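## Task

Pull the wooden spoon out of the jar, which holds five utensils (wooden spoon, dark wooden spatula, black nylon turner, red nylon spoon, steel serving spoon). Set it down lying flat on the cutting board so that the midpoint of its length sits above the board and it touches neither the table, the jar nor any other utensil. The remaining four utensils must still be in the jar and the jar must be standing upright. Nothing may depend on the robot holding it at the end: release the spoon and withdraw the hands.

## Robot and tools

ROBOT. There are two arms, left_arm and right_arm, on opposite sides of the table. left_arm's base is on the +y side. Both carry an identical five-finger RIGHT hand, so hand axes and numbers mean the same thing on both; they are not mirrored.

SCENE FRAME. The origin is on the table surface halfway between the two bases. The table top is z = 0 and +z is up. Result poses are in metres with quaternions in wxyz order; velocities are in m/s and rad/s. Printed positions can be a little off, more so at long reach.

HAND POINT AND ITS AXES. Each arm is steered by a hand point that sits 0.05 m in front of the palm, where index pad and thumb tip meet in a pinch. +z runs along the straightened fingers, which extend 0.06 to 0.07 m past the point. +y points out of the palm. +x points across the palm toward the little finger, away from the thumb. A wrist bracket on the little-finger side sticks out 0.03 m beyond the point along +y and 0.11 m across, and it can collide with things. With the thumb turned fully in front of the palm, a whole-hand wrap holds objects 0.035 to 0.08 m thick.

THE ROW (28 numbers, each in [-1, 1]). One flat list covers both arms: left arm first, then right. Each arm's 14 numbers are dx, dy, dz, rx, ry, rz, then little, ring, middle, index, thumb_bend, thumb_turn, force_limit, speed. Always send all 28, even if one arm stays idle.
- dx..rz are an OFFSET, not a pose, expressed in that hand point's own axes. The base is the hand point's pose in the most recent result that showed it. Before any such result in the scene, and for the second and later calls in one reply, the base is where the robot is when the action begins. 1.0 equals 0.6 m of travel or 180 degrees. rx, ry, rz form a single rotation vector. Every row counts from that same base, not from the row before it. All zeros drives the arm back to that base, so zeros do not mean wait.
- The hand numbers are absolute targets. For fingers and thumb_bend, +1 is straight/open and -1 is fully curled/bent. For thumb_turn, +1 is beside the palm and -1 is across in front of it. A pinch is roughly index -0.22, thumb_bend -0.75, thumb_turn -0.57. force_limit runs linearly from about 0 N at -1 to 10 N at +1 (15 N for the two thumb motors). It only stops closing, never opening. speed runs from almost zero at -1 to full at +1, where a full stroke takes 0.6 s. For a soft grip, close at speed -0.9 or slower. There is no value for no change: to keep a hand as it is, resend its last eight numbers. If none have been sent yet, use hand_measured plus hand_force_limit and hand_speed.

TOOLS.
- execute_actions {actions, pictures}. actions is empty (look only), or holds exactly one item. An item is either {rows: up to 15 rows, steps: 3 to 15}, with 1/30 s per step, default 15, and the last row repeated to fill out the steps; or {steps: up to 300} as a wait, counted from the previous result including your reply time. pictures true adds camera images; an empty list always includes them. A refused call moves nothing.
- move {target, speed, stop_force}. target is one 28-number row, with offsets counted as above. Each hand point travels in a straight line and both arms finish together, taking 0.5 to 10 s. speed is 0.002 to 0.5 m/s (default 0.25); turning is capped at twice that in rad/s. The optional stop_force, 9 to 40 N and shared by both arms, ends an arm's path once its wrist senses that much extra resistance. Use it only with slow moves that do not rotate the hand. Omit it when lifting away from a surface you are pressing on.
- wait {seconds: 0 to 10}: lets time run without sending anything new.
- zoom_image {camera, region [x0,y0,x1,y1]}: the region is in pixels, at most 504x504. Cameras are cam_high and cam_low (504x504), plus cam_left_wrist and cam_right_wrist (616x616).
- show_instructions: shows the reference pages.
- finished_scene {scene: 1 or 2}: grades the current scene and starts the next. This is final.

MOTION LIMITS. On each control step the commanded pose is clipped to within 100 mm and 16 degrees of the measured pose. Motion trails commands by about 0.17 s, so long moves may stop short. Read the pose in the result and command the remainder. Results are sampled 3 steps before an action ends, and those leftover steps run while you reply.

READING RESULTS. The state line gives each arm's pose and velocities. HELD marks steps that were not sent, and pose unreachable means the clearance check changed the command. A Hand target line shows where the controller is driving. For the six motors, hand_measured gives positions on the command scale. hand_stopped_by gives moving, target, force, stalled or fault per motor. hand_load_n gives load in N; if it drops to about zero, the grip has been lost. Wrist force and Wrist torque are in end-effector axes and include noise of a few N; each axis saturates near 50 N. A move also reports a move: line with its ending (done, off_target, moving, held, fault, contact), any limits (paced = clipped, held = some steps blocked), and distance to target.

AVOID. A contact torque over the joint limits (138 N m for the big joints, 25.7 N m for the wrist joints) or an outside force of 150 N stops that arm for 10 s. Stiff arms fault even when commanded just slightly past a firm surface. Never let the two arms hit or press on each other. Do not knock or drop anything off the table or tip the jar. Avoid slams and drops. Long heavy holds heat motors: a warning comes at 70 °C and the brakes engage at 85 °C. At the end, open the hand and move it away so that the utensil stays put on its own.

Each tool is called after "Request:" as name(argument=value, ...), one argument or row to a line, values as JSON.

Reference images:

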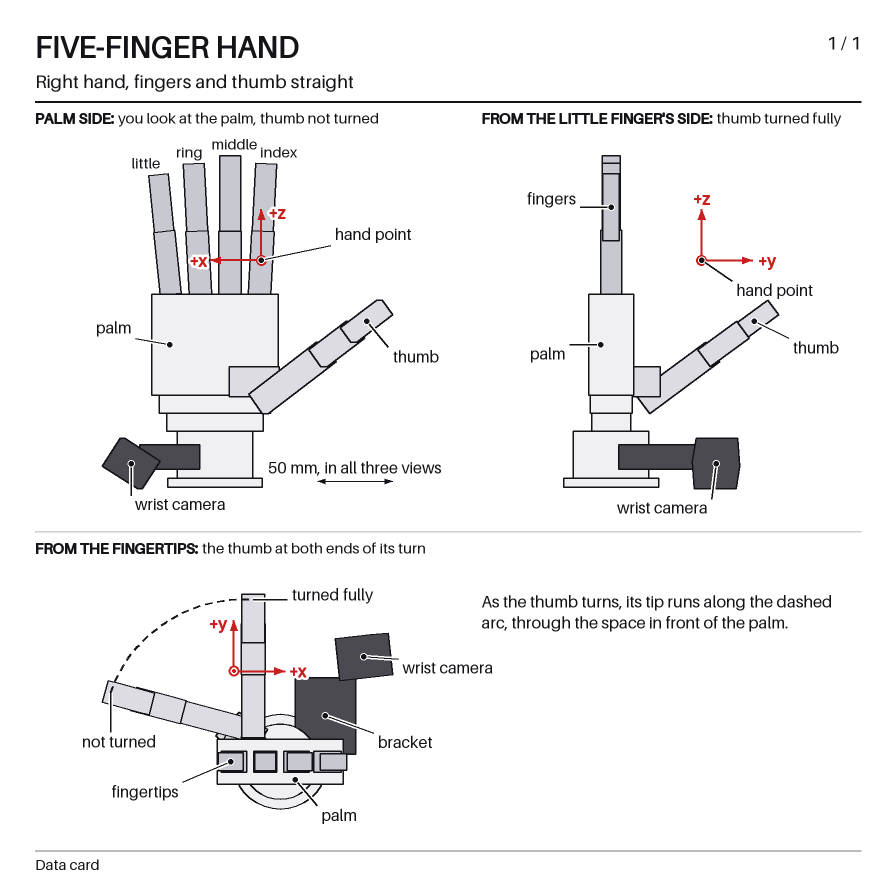

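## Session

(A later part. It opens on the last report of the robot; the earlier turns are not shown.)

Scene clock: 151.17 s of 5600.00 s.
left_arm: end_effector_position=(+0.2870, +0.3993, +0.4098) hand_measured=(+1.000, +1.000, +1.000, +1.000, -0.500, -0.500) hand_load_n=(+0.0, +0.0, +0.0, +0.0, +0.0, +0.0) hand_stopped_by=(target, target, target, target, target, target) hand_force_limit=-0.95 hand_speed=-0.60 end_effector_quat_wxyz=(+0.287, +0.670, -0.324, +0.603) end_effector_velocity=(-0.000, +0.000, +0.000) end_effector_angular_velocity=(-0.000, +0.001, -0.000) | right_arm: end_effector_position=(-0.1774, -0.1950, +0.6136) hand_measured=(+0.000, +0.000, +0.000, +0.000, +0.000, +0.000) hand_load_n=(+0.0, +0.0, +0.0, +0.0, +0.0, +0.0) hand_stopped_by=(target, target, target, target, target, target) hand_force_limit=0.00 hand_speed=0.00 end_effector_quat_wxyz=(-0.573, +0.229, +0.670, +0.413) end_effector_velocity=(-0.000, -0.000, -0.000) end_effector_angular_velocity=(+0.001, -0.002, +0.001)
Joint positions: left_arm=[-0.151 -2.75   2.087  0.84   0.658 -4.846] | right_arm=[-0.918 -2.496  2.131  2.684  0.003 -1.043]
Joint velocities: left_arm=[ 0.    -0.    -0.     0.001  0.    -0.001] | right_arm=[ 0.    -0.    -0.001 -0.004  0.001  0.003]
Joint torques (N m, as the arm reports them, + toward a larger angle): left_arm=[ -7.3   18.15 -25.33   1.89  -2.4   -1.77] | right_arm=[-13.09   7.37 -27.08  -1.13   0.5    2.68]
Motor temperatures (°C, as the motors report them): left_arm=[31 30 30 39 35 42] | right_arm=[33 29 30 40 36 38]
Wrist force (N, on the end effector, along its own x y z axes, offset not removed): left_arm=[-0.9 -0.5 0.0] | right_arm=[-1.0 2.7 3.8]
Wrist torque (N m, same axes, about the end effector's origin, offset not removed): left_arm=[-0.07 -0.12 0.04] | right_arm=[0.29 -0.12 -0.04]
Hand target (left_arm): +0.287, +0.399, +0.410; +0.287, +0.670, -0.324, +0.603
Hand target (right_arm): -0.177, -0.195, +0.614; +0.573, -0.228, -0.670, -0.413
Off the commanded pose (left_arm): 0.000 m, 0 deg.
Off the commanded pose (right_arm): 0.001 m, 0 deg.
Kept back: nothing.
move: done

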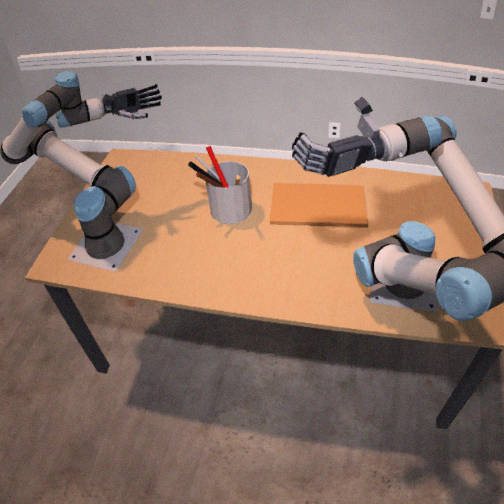

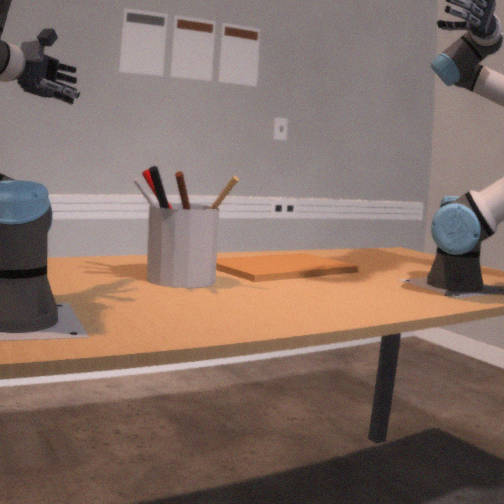

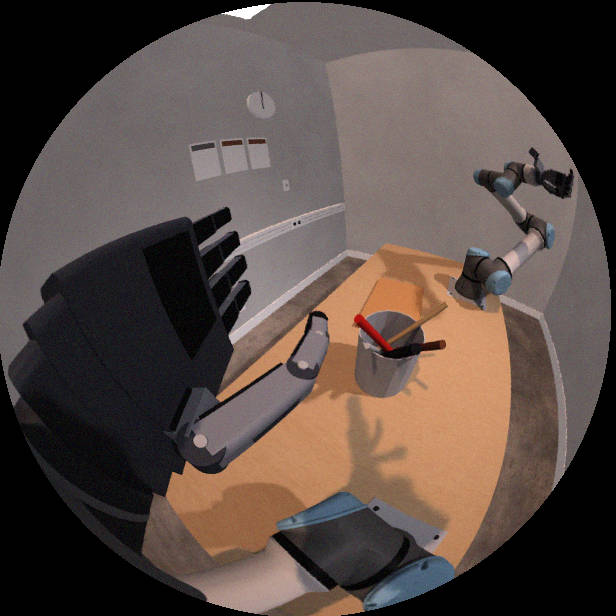

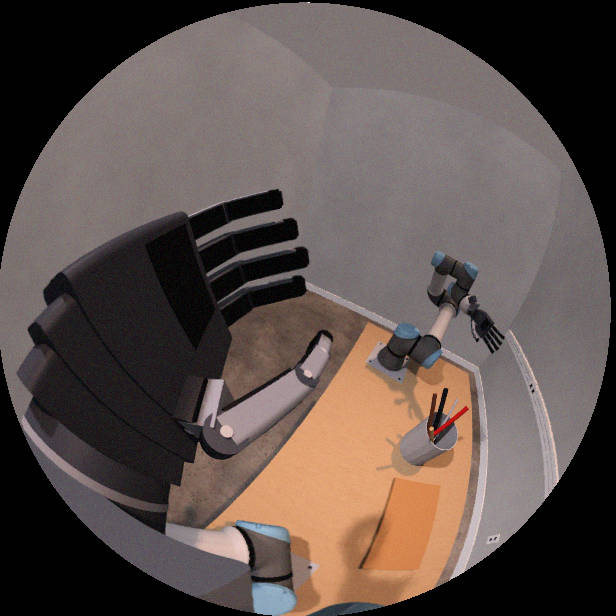

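Request:
move(
  target=[0,0,0,0,0,0,1,1,1,1,1,1,-0.2,0, -0.82,0.54,-0.085,0.221,0.110,-0.082,1,1,1,1,-0.65,-0.6,0.9,0.3],
)

Scene clock: 154.90 s of 5600.00 s.
left_arm: end_effector_position=(+0.2870, +0.3993, +0.4098) hand_measured=(+1.000, +1.000, +1.000, +1.000, +1.000, +1.000) hand_load_n=(+0.0, +0.0, +0.0, +0.0, +0.0, +0.0) hand_stopped_by=(target, target, target, target, target, target) hand_force_limit=-0.20 hand_speed=0.00 end_effector_quat_wxyz=(+0.287, +0.670, -0.324, +0.603) end_effector_velocity=(+0.000, -0.000, -0.000) end_effector_angular_velocity=(-0.000, -0.000, +0.000) | right_arm: end_effector_position=(+0.2217, +0.0249, +0.2385) hand_measured=(+1.000, +1.000, +1.000, +1.000, -0.650, -0.600) hand_load_n=(+0.0, +0.0, +0.0, +0.0, +0.0, +0.0) hand_stopped_by=(target, target, target, target, target, target) hand_force_limit=0.90 hand_speed=0.30 end_effector_quat_wxyz=(-0.664, -0.137, +0.686, +0.263) end_effector_velocity=(+0.002, +0.001, -0.001) end_effector_angular_velocity=(+0.002, -0.001, +0.008)
Joint positions: left_arm=[-0.151 -2.75   2.087  0.84   0.658 -4.846] | right_arm=[-0.963 -0.663  1.522  2.31   0.819 -2.164]
Joint velocities: left_arm=[-0.001 -0.     0.     0.    -0.001 -0.   ] | right_arm=[ 0.002  0.01  -0.018  0.007  0.006 -0.001]
Joint torques (N m, as the arm reports them, + toward a larger angle): left_arm=[ -7.39  18.36 -25.88   1.88  -2.42  -1.74] | right_arm=[ 14.83 -35.45 -22.52   4.33   1.87  -2.18]
Motor temperatures (°C, as the motors report them): left_arm=[31 30 30 39 35 42] | right_arm=[33 29 30 40 36 38]
Wrist force (N, on the end effector, along its own x y z axes, offset not removed): left_arm=[0.3 -1.6 0.6] | right_arm=[0.6 1.9 1.9]
Wrist torque (N m, same axes, about the end effector's origin, offset not removed): left_arm=[-0.26 -0.32 0.08] | right_arm=[0.38 -0.32 -0.03]
Hand target (left_arm): +0.287, +0.399, +0.410; +0.287, +0.670, -0.324, +0.603
Hand target (right_arm): +0.222, +0.025, +0.238; +0.664, +0.137, -0.686, -0.263
Off the commanded pose (left_arm): 0.000 m, 0 deg.
Off the commanded pose (right_arm): 0.001 m, 0 deg.
Kept back: nothing.
move: done; limits=paced

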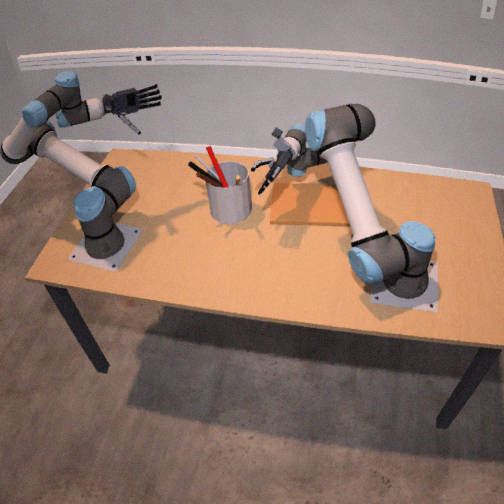

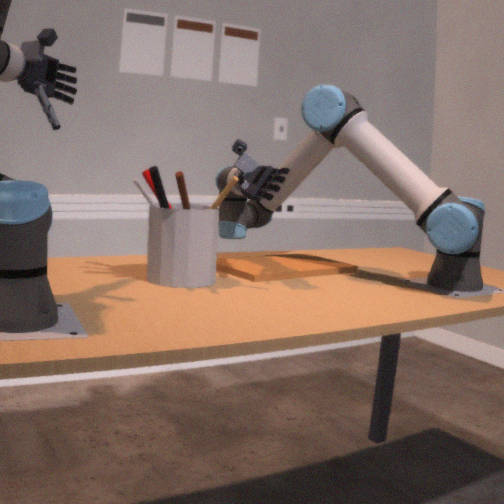

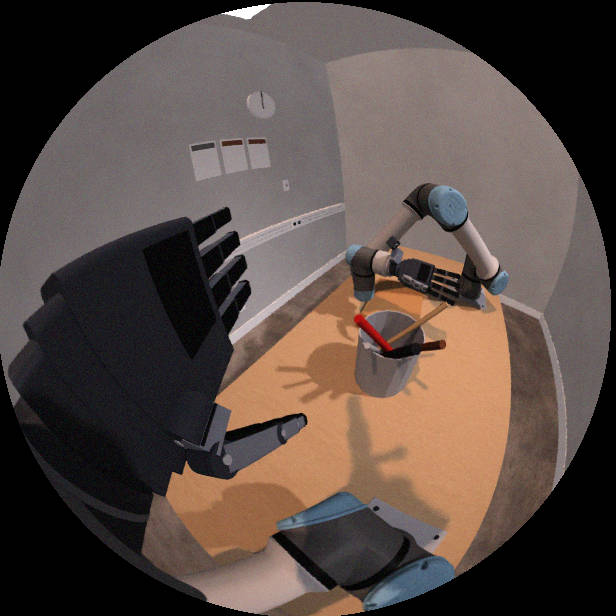

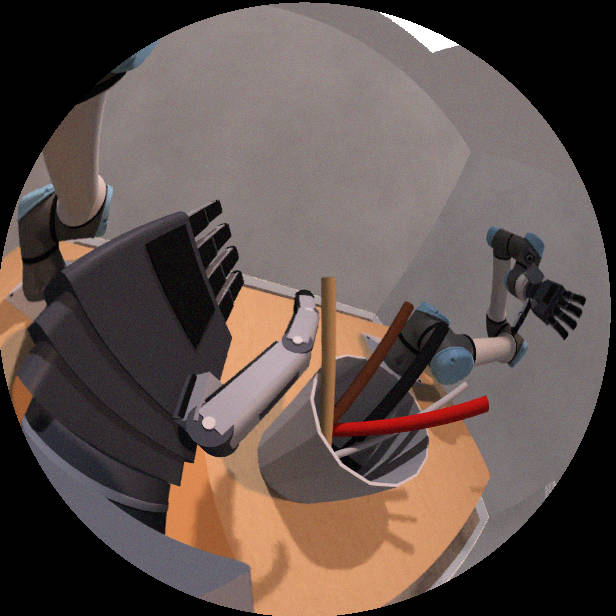

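Request:
move(
  target=[0,0,0,0,0,0,1,1,1,1,1,1,-0.2,0, -0.1,0,0,0,0,0,1,1,1,1,-0.65,-0.6,0.9,0.3],
  speed=0.05,
)

Scene clock: 156.87 s of 5600.00 s.
left_arm: end_effector_position=(+0.2870, +0.3993, +0.4098) hand_measured=(+1.000, +1.000, +1.000, +1.000, +1.000, +1.000) hand_load_n=(+0.0, +0.0, +0.0, +0.0, +0.0, +0.0) hand_stopped_by=(target, target, target, target, target, target) hand_force_limit=-0.20 hand_speed=0.00 end_effector_quat_wxyz=(+0.287, +0.670, -0.324, +0.603) end_effector_velocity=(+0.000, +0.000, -0.000) end_effector_angular_velocity=(+0.003, -0.001, +0.002) | right_arm: end_effector_position=(+0.2266, +0.0570, +0.1884) hand_measured=(+1.000, +1.000, +1.000, +1.000, -0.650, -0.600) hand_load_n=(+0.0, +0.0, +0.0, +0.0, +0.0, +0.0) hand_stopped_by=(target, target, target, target, target, target) hand_force_limit=0.90 hand_speed=0.30 end_effector_quat_wxyz=(-0.664, -0.137, +0.686, +0.263) end_effector_velocity=(+0.001, +0.002, -0.002) end_effector_angular_velocity=(+0.001, -0.000, -0.002)
Joint positions: left_arm=[-0.151 -2.75   2.087  0.84   0.658 -4.846] | right_arm=[-0.923 -0.531  1.404  2.296  0.78  -2.165]
Joint velocities: left_arm=[ 0.002  0.002 -0.001  0.001 -0.    -0.   ] | right_arm=[ 0.001  0.006 -0.006  0.    -0.003 -0.001]
Joint torques (N m, as the arm reports them, + toward a larger angle): left_arm=[ -7.07  17.65 -25.54   1.88  -2.39  -1.6 ] | right_arm=[ 15.22 -40.19 -21.56   1.29  -2.01  -2.47]
Motor temperatures (°C, as the motors report them): left_arm=[31 30 30 39 35 42] | right_arm=[33 29 30 40 36 38]
Wrist force (N, on the end effector, along its own x y z axes, offset not removed): left_arm=[-0.1 -0.8 1.6] | right_arm=[2.2 1.6 2.2]
Wrist torque (N m, same axes, about the end effector's origin, offset not removed): left_arm=[-0.19 -0.29 0.06] | right_arm=[0.28 -0.56 0.09]
Hand target (left_arm): +0.287, +0.399, +0.410; +0.287, +0.670, -0.324, +0.603
Hand target (right_arm): +0.227, +0.057, +0.188; +0.664, +0.137, -0.686, -0.263
Off the commanded pose (left_arm): 0.000 m, 0 deg.
Off the commanded pose (right_arm): 0.000 m, 0 deg.
Kept back: nothing.
move: done

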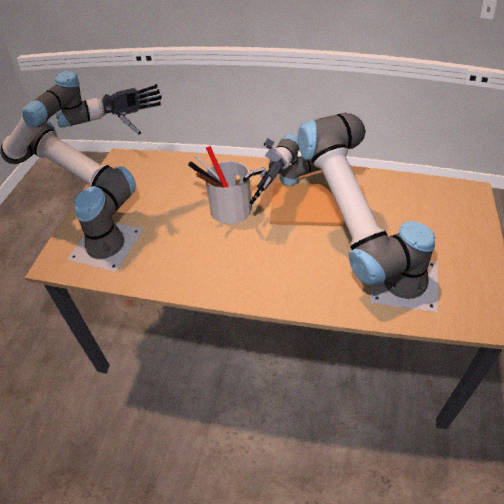

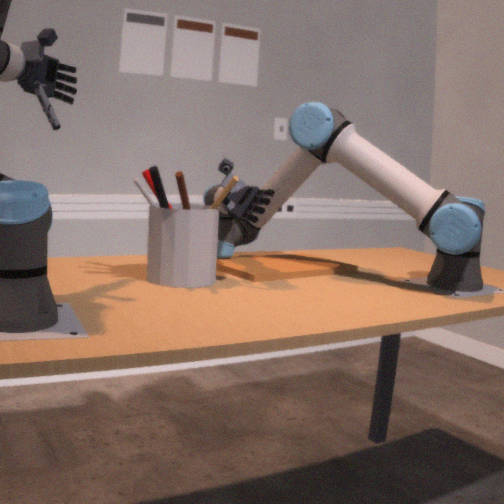

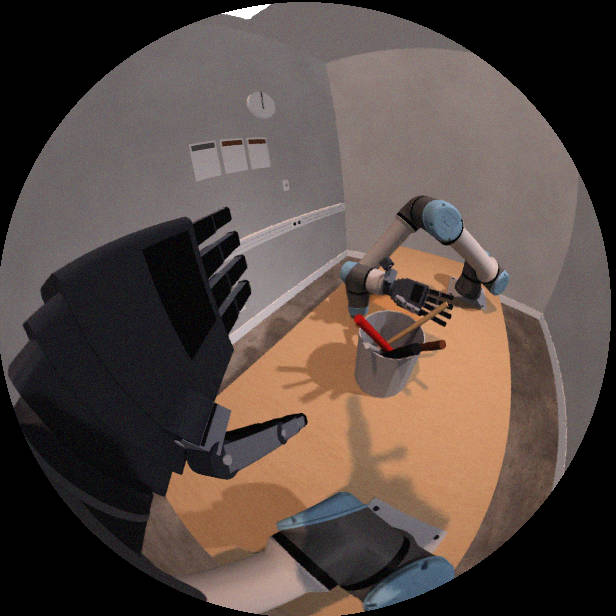

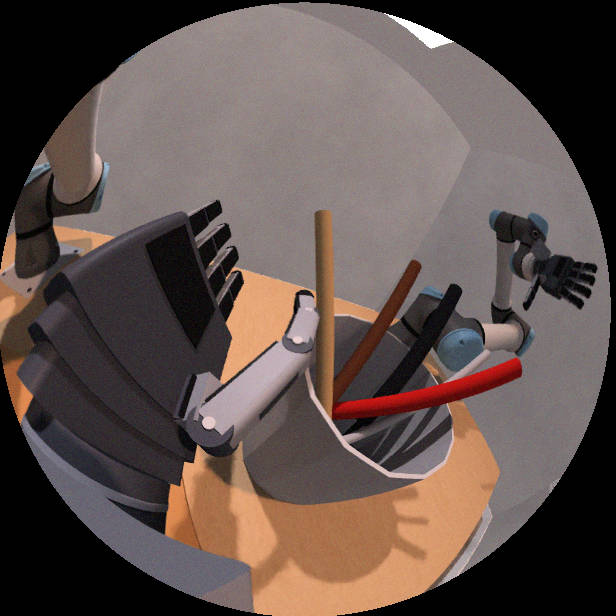

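Request:
execute_actions(
  actions=[
    {"rows":[[0,0,0,0,0,0,1,1,1,1,1,1,-0.2,0, 0,0,0,0,0,0,1,1,-0.6,-0.6,-0.65,-0.6,0.9,-0.2]],"steps":15},
  ],
)

Request:
wait(
  seconds=1.2,
)

Scene clock: 157.33 s of 5600.00 s.
left_arm: end_effector_position=(+0.2870, +0.3993, +0.4098) hand_measured=(+1.000, +1.000, +1.000, +1.000, +1.000, +1.000) hand_load_n=(+0.0, +0.0, +0.0, +0.0, +0.0, +0.0) hand_stopped_by=(target, target, target, target, target, target) hand_force_limit=-0.20 hand_speed=0.00 end_effector_quat_wxyz=(+0.287, +0.670, -0.324, +0.603) end_effector_velocity=(-0.000, -0.000, -0.000) end_effector_angular_velocity=(+0.001, -0.000, -0.001) | right_arm: end_effector_position=(+0.2266, +0.0570, +0.1884) hand_measured=(+1.000, +1.000, +0.604, +0.604, -0.650, -0.600) hand_load_n=(+0.0, +0.0, +0.0, +0.0, +0.0, +0.0) hand_stopped_by=(target, target, moving, moving, target, target) hand_force_limit=0.90 hand_speed=-0.20 end_effector_quat_wxyz=(-0.664, -0.137, +0.686, +0.263) end_effector_velocity=(-0.000, +0.000, +0.000) end_effector_angular_velocity=(-0.001, +0.000, -0.001)
Joint positions: left_arm=[-0.151 -2.75   2.087  0.84   0.658 -4.846] | right_arm=[-0.923 -0.531  1.404  2.296  0.78  -2.165]
Joint velocities: left_arm=[-0.001  0.001 -0.     0.001  0.     0.   ] | right_arm=[ 0.    -0.001  0.001 -0.    -0.002  0.001]
Joint torques (N m, as the arm reports them, + toward a larger angle): left_arm=[ -7.31  17.69 -25.11   1.93  -2.3   -1.57] | right_arm=[  4.26 -57.08  -3.42   3.25   0.59  -2.16]
Motor temperatures (°C, as the motors report them): left_arm=[31 30 30 39 35 42] | right_arm=[33 29 30 40 36 38]
Wrist force (N, on the end effector, along its own x y z axes, offset not removed): left_arm=[0.1 -0.6 0.2] | right_arm=[2.6 0.9 2.5]
Wrist torque (N m, same axes, about the end effector's origin, offset not removed): left_arm=[-0.04 -0.30 0.08] | right_arm=[0.26 -0.66 0.01]
Steps of this call (steps 1 to 2: nothing new was sent; steps 3 to 14: the first 12 steps of this action). Readings (end_effector_position | what the end effector reports):
3: left_arm (+0.2870, +0.3993, +0.4098) | right_arm (+0.2266, +0.0571, +0.1883) | left_arm hand_measured=(+1.000, +1.000, +1.000, +1.000, +1.000, +1.000) hand_load_n=(+0.0, +0.0, +0.0, +0.0, +0.0, +0.0) hand_stopped_by=(target, target, target, target, target, target) hand_force_limit=-0.20 hand_speed=0.00 | right_arm hand_measured=(+1.000, +1.000, +1.000, +1.000, -0.650, -0.600) hand_load_n=(+0.0, +0.0, +0.0, +0.0, +0.0, +0.0) hand_stopped_by=(target, target, moving, moving, target, target) hand_force_limit=0.90 hand_speed=-0.20
4: left_arm (+0.2870, +0.3993, +0.4098) | right_arm (+0.2266, +0.0571, +0.1883) | left_arm hand_measured=(+1.000, +1.000, +1.000, +1.000, +1.000, +1.000) hand_load_n=(+0.0, +0.0, +0.0, +0.0, +0.0, +0.0) hand_stopped_by=(target, target, target, target, target, target) hand_force_limit=-0.20 hand_speed=0.00 | right_arm hand_measured=(+1.000, +1.000, +1.000, +1.000, -0.650, -0.600) hand_load_n=(+0.0, +0.0, +0.0, +0.0, +0.0, +0.0) hand_stopped_by=(target, target, moving, moving, target, target) hand_force_limit=0.90 hand_speed=-0.20
6: left_arm (+0.2870, +0.3993, +0.4098) | right_arm (+0.2266, +0.0571, +0.1883) | left_arm hand_measured=(+1.000, +1.000, +1.000, +1.000, +1.000, +1.000) hand_load_n=(+0.0, +0.0, +0.0, +0.0, +0.0, +0.0) hand_stopped_by=(target, target, target, target, target, target) hand_force_limit=-0.20 hand_speed=0.00 | right_arm hand_measured=(+1.000, +1.000, +0.960, +0.960, -0.650, -0.600) hand_load_n=(+0.0, +0.0, +0.0, +0.0, +0.0, +0.0) hand_stopped_by=(target, target, moving, moving, target, target) hand_force_limit=0.90 hand_speed=-0.20
10: left_arm (+0.2870, +0.3993, +0.4098) | right_arm (+0.2266, +0.0571, +0.1883) | left_arm hand_measured=(+1.000, +1.000, +1.000, +1.000, +1.000, +1.000) hand_load_n=(+0.0, +0.0, +0.0, +0.0, +0.0, +0.0) hand_stopped_by=(target, target, target, target, target, target) hand_force_limit=-0.20 hand_speed=0.00 | right_arm hand_measured=(+1.000, +1.000, +0.782, +0.782, -0.650, -0.600) hand_load_n=(+0.0, +0.0, +0.0, +0.0, +0.0, +0.0) hand_stopped_by=(target, target, moving, moving, target, target) hand_force_limit=0.90 hand_speed=-0.20
14: the state above

Scene clock: 158.63 s of 5600.00 s.
left_arm: end_effector_position=(+0.2870, +0.3993, +0.4098) hand_measured=(+1.000, +1.000, +1.000, +1.000, +1.000, +1.000) hand_load_n=(+0.0, +0.0, +0.0, +0.0, +0.0, +0.0) hand_stopped_by=(target, target, target, target, target, target) hand_force_limit=-0.20 hand_speed=0.00 end_effector_quat_wxyz=(+0.287, +0.670, -0.324, +0.603) end_effector_velocity=(+0.000, +0.000, +0.000) end_effector_angular_velocity=(-0.001, -0.001, +0.001) | right_arm: end_effector_position=(+0.2266, +0.0570, +0.1884) hand_measured=(+1.000, +1.000, -0.600, -0.248, -0.650, -0.600) hand_load_n=(+0.0, +0.0, +0.0, +11.0, +1.0, +0.0) hand_stopped_by=(target, target, target, force, target, target) hand_force_limit=0.90 hand_speed=-0.20 end_effector_quat_wxyz=(-0.664, -0.137, +0.686, +0.263) end_effector_velocity=(+0.000, -0.000, -0.000) end_effector_angular_velocity=(-0.000, +0.000, -0.001)
Joint positions: left_arm=[-0.151 -2.75   2.087  0.84   0.658 -4.846] | right_arm=[-0.923 -0.531  1.404  2.296  0.78  -2.165]
Joint velocities: left_arm=[ 0.001 -0.001 -0.    -0.001 -0.     0.001] | right_arm=[-0.  0.  0.  0. -0.  0.]
Joint torques (N m, as the arm reports them, + toward a larger angle): left_arm=[ -7.13  18.56 -25.26   1.91  -2.41  -1.59] | right_arm=[-12.87 -56.15  -4.28   3.34   1.87  -2.04]
Motor temperatures (°C, as the motors report them): left_arm=[31 30 30 39 35 42] | right_arm=[33 29 30 40 36 38]
Wrist force (N, on the end effector, along its own x y z axes, offset not removed): left_arm=[0.6 -1.5 0.2] | right_arm=[0.5 2.3 2.0]
Wrist torque (N m, same axes, about the end effector's origin, offset not removed): left_arm=[-0.17 -0.33 0.09] | right_arm=[0.45 -0.26 -0.07]
Hand target (left_arm): +0.287, +0.399, +0.410; +0.287, +0.670, -0.324, +0.603
Hand target (right_arm): +0.227, +0.057, +0.188; +0.664, +0.137, -0.686, -0.263
Off the commanded pose (left_arm): 0.000 m, 0 deg.
Off the commanded pose (right_arm): 0.000 m, 0 deg.
Kept back: nothing.
Steps of this call (steps 1 to 3: the last 3 steps of your previous action; steps 4 to 39: nothing new was sent). Readings (end_effector_position | what the end effector reports):
1: left_arm (+0.2870, +0.3993, +0.4098) | right_arm (+0.2266, +0.0570, +0.1884) | left_arm hand_measured=(+1.000, +1.000, +1.000, +1.000, +1.000, +1.000) hand_load_n=(+0.0, +0.0, +0.0, +0.0, +0.0, +0.0) hand_stopped_by=(target, target, target, target, target, target) hand_force_limit=-0.20 hand_speed=0.00 | right_arm hand_measured=(+1.000, +1.000, +0.560, +0.560, -0.650, -0.600) hand_load_n=(+0.0, +0.0, +0.0, +0.0, +0.0, +0.0) hand_stopped_by=(target, target, moving, moving, target, target) hand_force_limit=0.90 hand_speed=-0.20
2: left_arm (+0.2870, +0.3993, +0.4098) | right_arm (+0.2266, +0.0570, +0.1884) | left_arm hand_measured=(+1.000, +1.000, +1.000, +1.000, +1.000, +1.000) hand_load_n=(+0.0, +0.0, +0.0, +0.0, +0.0, +0.0) hand_stopped_by=(target, target, target, target, target, target) hand_force_limit=-0.20 hand_speed=0.00 | right_arm hand_measured=(+1.000, +1.000, +0.516, +0.516, -0.650, -0.600) hand_load_n=(+0.0, +0.0, +0.0, +0.0, +0.0, +0.0) hand_stopped_by=(target, target, moving, moving, target, target) hand_force_limit=0.90 hand_speed=-0.20
4: left_arm (+0.2870, +0.3993, +0.4098) | right_arm (+0.2266, +0.0570, +0.1884) | left_arm hand_measured=(+1.000, +1.000, +1.000, +1.000, +1.000, +1.000) hand_load_n=(+0.0, +0.0, +0.0, +0.0, +0.0, +0.0) hand_stopped_by=(target, target, target, target, target, target) hand_force_limit=-0.20 hand_speed=0.00 | right_arm hand_measured=(+1.000, +1.000, +0.426, +0.426, -0.650, -0.600) hand_load_n=(+0.0, +0.0, +0.0, +0.0, +0.0, +0.0) hand_stopped_by=(target, target, moving, moving, target, target) hand_force_limit=0.90 hand_speed=-0.20
8: left_arm (+0.2870, +0.3993, +0.4098) | right_arm (+0.2265, +0.0570, +0.1884) | left_arm hand_measured=(+1.000, +1.000, +1.000, +1.000, +1.000, +1.000) hand_load_n=(+0.0, +0.0, +0.0, +0.0, +0.0, +0.0) hand_stopped_by=(target, target, target, target, target, target) hand_force_limit=-0.20 hand_speed=0.00 | right_arm hand_measured=(+1.000, +1.000, +0.248, +0.248, -0.650, -0.600) hand_load_n=(+0.0, +0.0, +0.0, +0.0, +0.0, +0.0) hand_stopped_by=(target, target, moving, moving, target, target) hand_force_limit=0.90 hand_speed=-0.20
39: the state above

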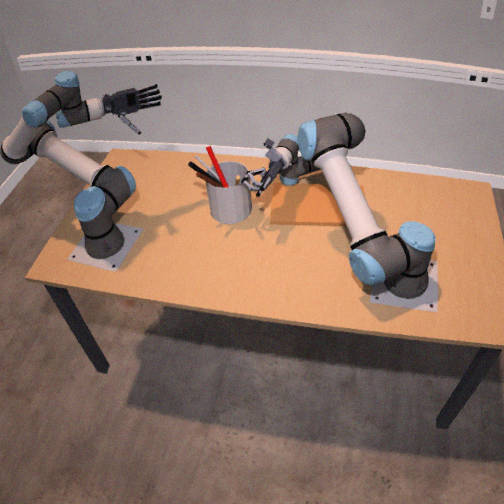

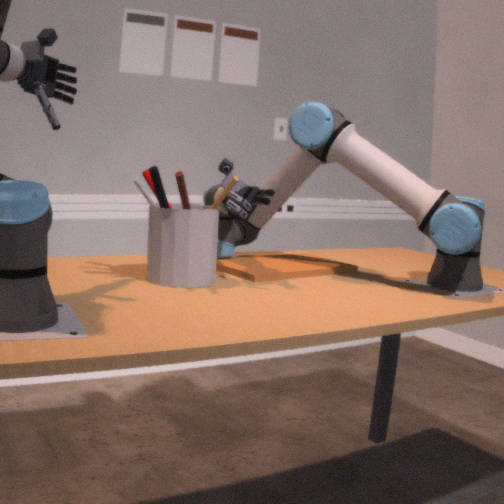

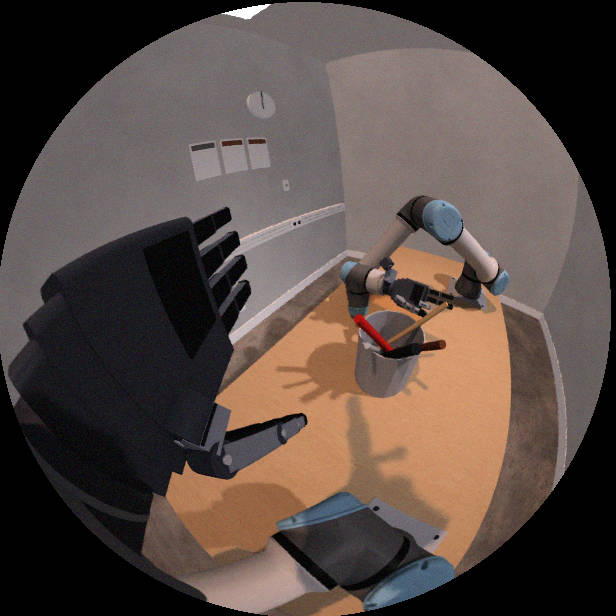

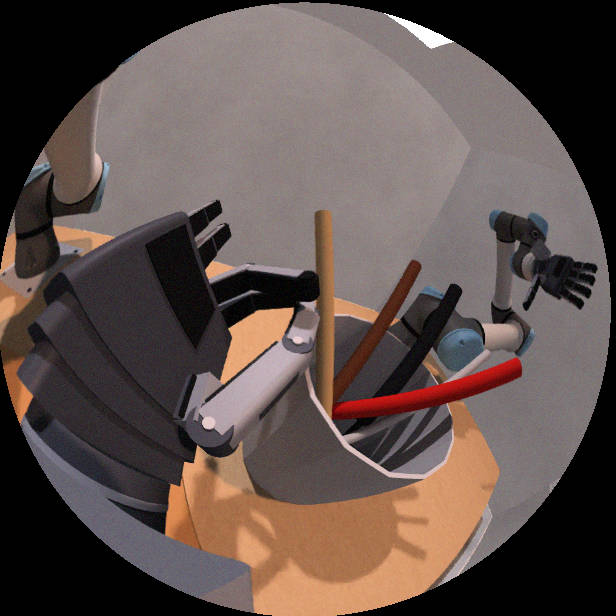

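Request:
move(
  target=[0,0,0,0,0,0,1,1,1,1,1,1,-0.2,0, 0,0,0,0,0,0,1,1,0.3,0.3,-0.65,-0.6,0.9,0.5],
)

Request:
move(
  target=[0,0,0,0,0,0,1,1,1,1,1,1,-0.2,0, 0,0.042,-0.015,0,0,0,1,1,0.3,0.3,-0.65,-0.6,0.9,0.5],
  speed=0.03,
)

Request:
zoom_image(
  camera="cam_left_wrist",
  region=[320,240,520,380],
)

Request:
zoom_image(
  camera="cam_high",
  region=[160,120,320,240],
)

Scene clock: 159.57 s of 5600.00 s.
left_arm: end_effector_position=(+0.2870, +0.3993, +0.4098) hand_measured=(+1.000, +1.000, +1.000, +1.000, +1.000, +1.000) hand_load_n=(+0.0, +0.0, +0.0, +0.0, +0.0, +0.0) hand_stopped_by=(target, target, target, target, target, target) hand_force_limit=-0.20 hand_speed=0.00 end_effector_quat_wxyz=(+0.287, +0.670, -0.324, +0.603) end_effector_velocity=(+0.000, -0.000, +0.000) end_effector_angular_velocity=(-0.003, +0.001, +0.002) | right_arm: end_effector_position=(+0.2266, +0.0570, +0.1884) hand_measured=(+1.000, +1.000, +0.300, +0.300, -0.650, -0.600) hand_load_n=(+0.0, +0.0, +0.0, +0.0, +0.0, +0.0) hand_stopped_by=(target, target, target, target, target, target) hand_force_limit=0.90 hand_speed=0.50 end_effector_quat_wxyz=(-0.664, -0.137, +0.686, +0.263) end_effector_velocity=(+0.000, +0.000, -0.000) end_effector_angular_velocity=(-0.001, +0.000, -0.001)
Joint positions: left_arm=[-0.151 -2.75   2.087  0.84   0.658 -4.846] | right_arm=[-0.923 -0.531  1.404  2.296  0.78  -2.165]
Joint velocities: left_arm=[ 0.001 -0.    -0.    -0.002 -0.001 -0.001] | right_arm=[-0.     0.    -0.     0.    -0.001  0.001]
Joint torques (N m, as the arm reports them, + toward a larger angle): left_arm=[ -6.75  17.81 -25.27   1.89  -2.35  -1.65] | right_arm=[-12.66 -56.62  -3.35   3.06   2.07  -1.85]
Motor temperatures (°C, as the motors report them): left_arm=[31 30 30 39 35 42] | right_arm=[33 29 30 40 36 38]
Wrist force (N, on the end effector, along its own x y z axes, offset not removed): left_arm=[-1.2 -1.4 0.1] | right_arm=[2.0 1.9 0.1]
Wrist torque (N m, same axes, about the end effector's origin, offset not removed): left_arm=[-0.17 -0.07 -0.06] | right_arm=[0.44 -0.47 0.11]
Hand target (left_arm): +0.287, +0.399, +0.410; +0.287, +0.670, -0.324, +0.603
Hand target (right_arm): +0.227, +0.057, +0.188; +0.664, +0.137, -0.686, -0.263
Off the commanded pose (left_arm): 0.000 m, 0 deg.
Off the commanded pose (right_arm): 0.000 m, 0 deg.
Kept back: nothing.
move: done

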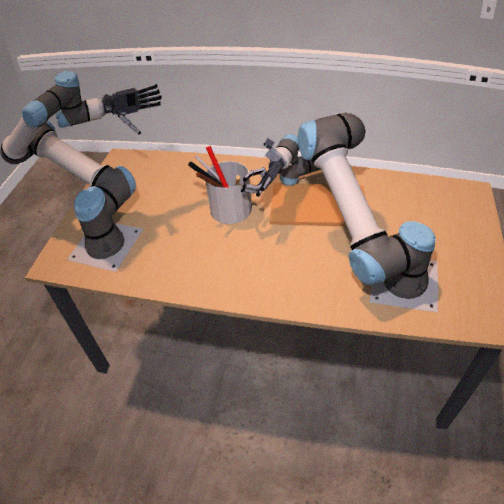

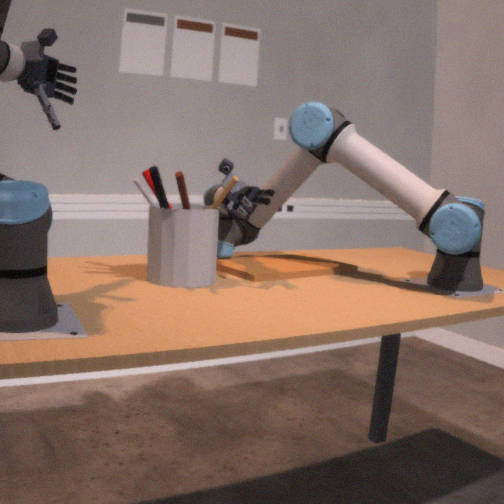

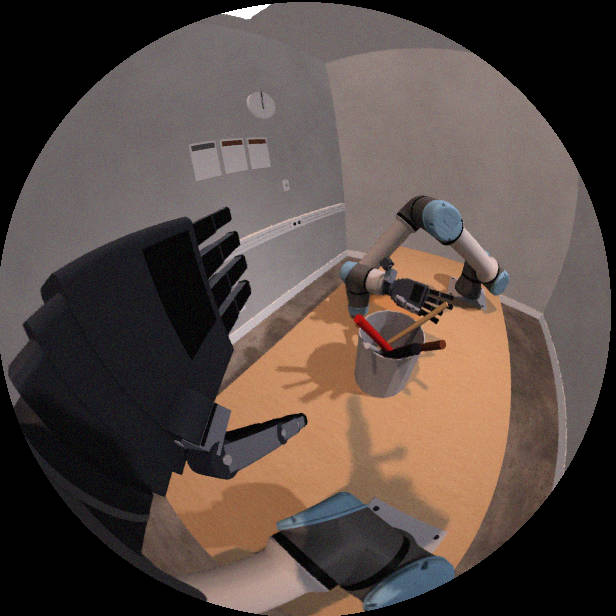

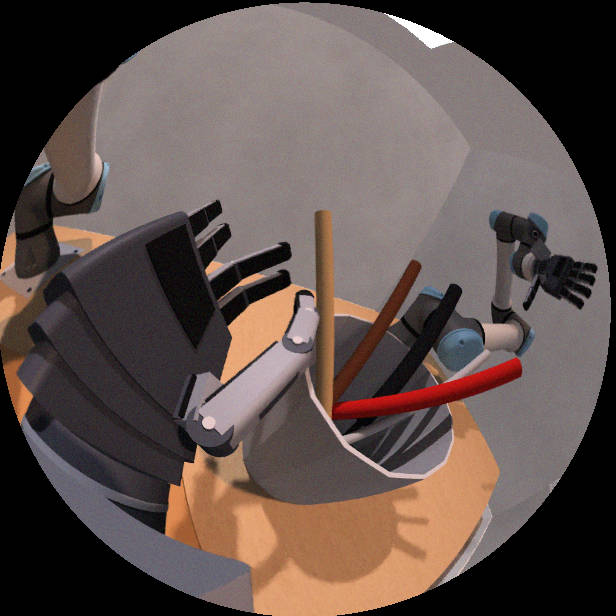

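Scene clock: 160.87 s of 5600.00 s.
left_arm: end_effector_position=(+0.2870, +0.3993, +0.4098) hand_measured=(+1.000, +1.000, +1.000, +1.000, +1.000, +1.000) hand_load_n=(+0.0, +0.0, +0.0, +0.0, +0.0, +0.0) hand_stopped_by=(target, target, target, target, target, target) hand_force_limit=-0.20 hand_speed=0.00 end_effector_quat_wxyz=(+0.287, +0.670, -0.324, +0.603) end_effector_velocity=(-0.000, -0.000, +0.000) end_effector_angular_velocity=(-0.001, +0.001, +0.000) | right_arm: end_effector_position=(+0.2394, +0.0759, +0.2018) hand_measured=(+1.000, +1.000, +0.300, +0.300, -0.650, -0.600) hand_load_n=(+0.0, +0.0, +0.0, +0.0, +0.0, +0.0) hand_stopped_by=(target, target, target, target, target, target) hand_force_limit=0.90 hand_speed=0.50 end_effector_quat_wxyz=(-0.664, -0.137, +0.686, +0.263) end_effector_velocity=(+0.001, +0.002, +0.001) end_effector_angular_velocity=(+0.001, -0.000, +0.002)
Joint positions: left_arm=[-0.151 -2.75   2.087  0.84   0.658 -4.846] | right_arm=[-0.911 -0.518  1.322  2.366  0.767 -2.166]
Joint velocities: left_arm=[-0.     0.001  0.    -0.001 -0.    -0.001] | right_arm=[ 0.002  0.002 -0.008  0.007  0.    -0.001]
Joint torques (N m, as the arm reports them, + toward a larger angle): left_arm=[ -6.85  17.84 -25.48   1.93  -2.34  -1.59] | right_arm=[ 16.61 -38.35 -21.95   3.92  -1.67  -2.32]
Motor temperatures (°C, as the motors report them): left_arm=[31 30 30 39 35 42] | right_arm=[33 29 30 40 36 38]
Wrist force (N, on the end effector, along its own x y z axes, offset not removed): left_arm=[0.3 -1.3 -0.1] | right_arm=[-0.3 1.8 0.6]
Wrist torque (N m, same axes, about the end effector's origin, offset not removed): left_arm=[-0.11 -0.26 0.13] | right_arm=[0.43 -0.10 -0.01]
Hand target (left_arm): +0.287, +0.399, +0.410; +0.287, +0.670, -0.324, +0.603
Hand target (right_arm): +0.240, +0.076, +0.202; +0.664, +0.137, -0.686, -0.263
Off the commanded pose (left_arm): 0.000 m, 0 deg.
Off the commanded pose (right_arm): 0.000 m, 0 deg.
Kept back: nothing.
move: done

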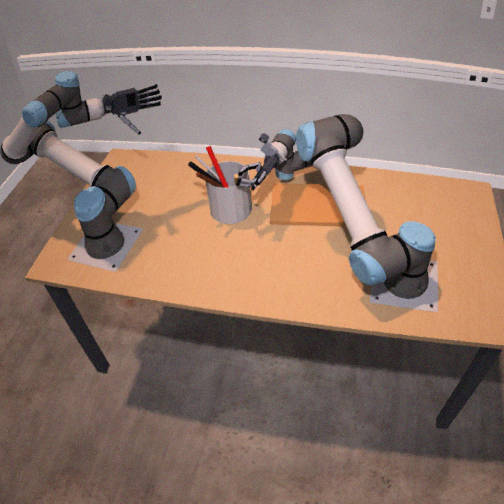

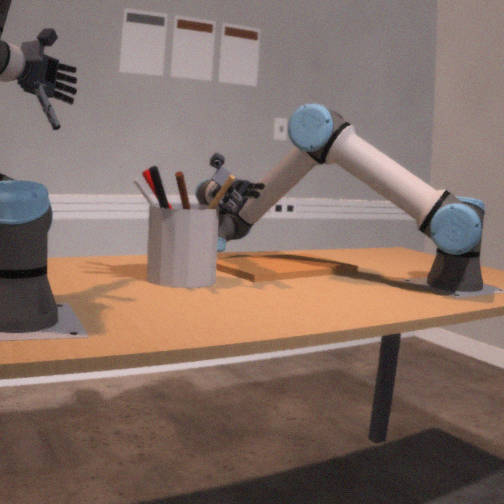

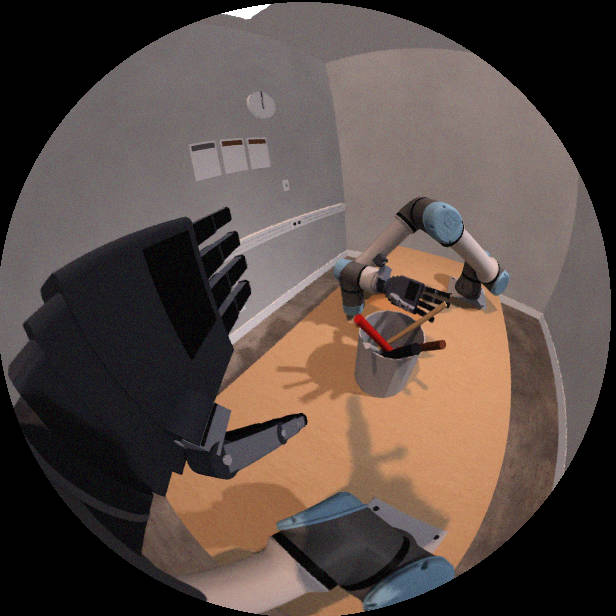

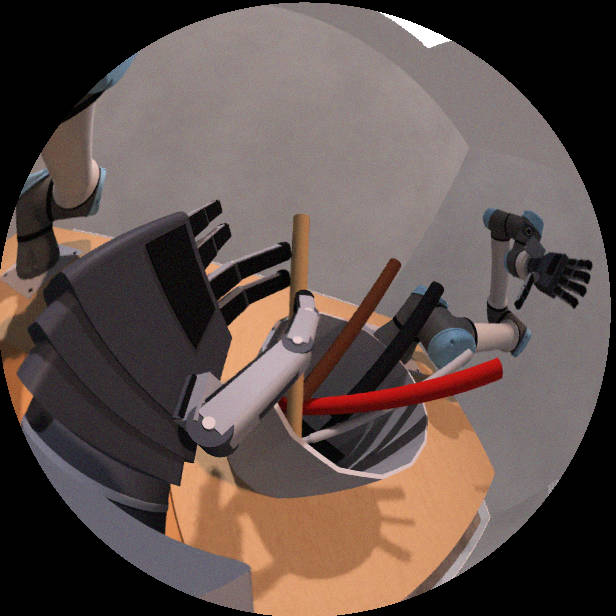

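Region (320, 240, 520, 380) of cam_left_wrist's 616x616 image, scaled by 2.520, with more detail than that image has; it fills the top 353 rows of this view, and the rest is white.

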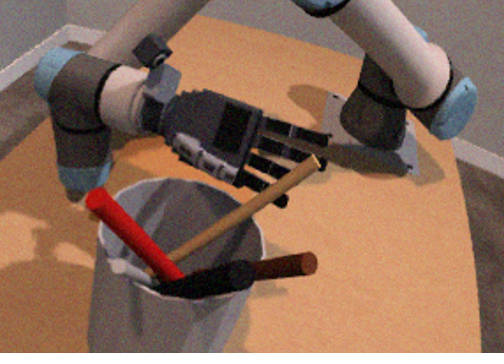

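Region (160, 120, 320, 240) of cam_high's 504x504 image, scaled by 3.150, with more detail than that image has; it fills the top 378 rows of this view, and the rest is white.

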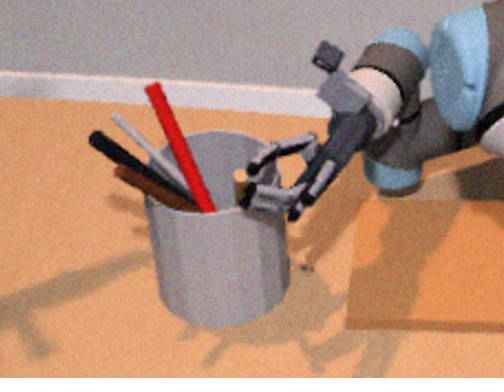

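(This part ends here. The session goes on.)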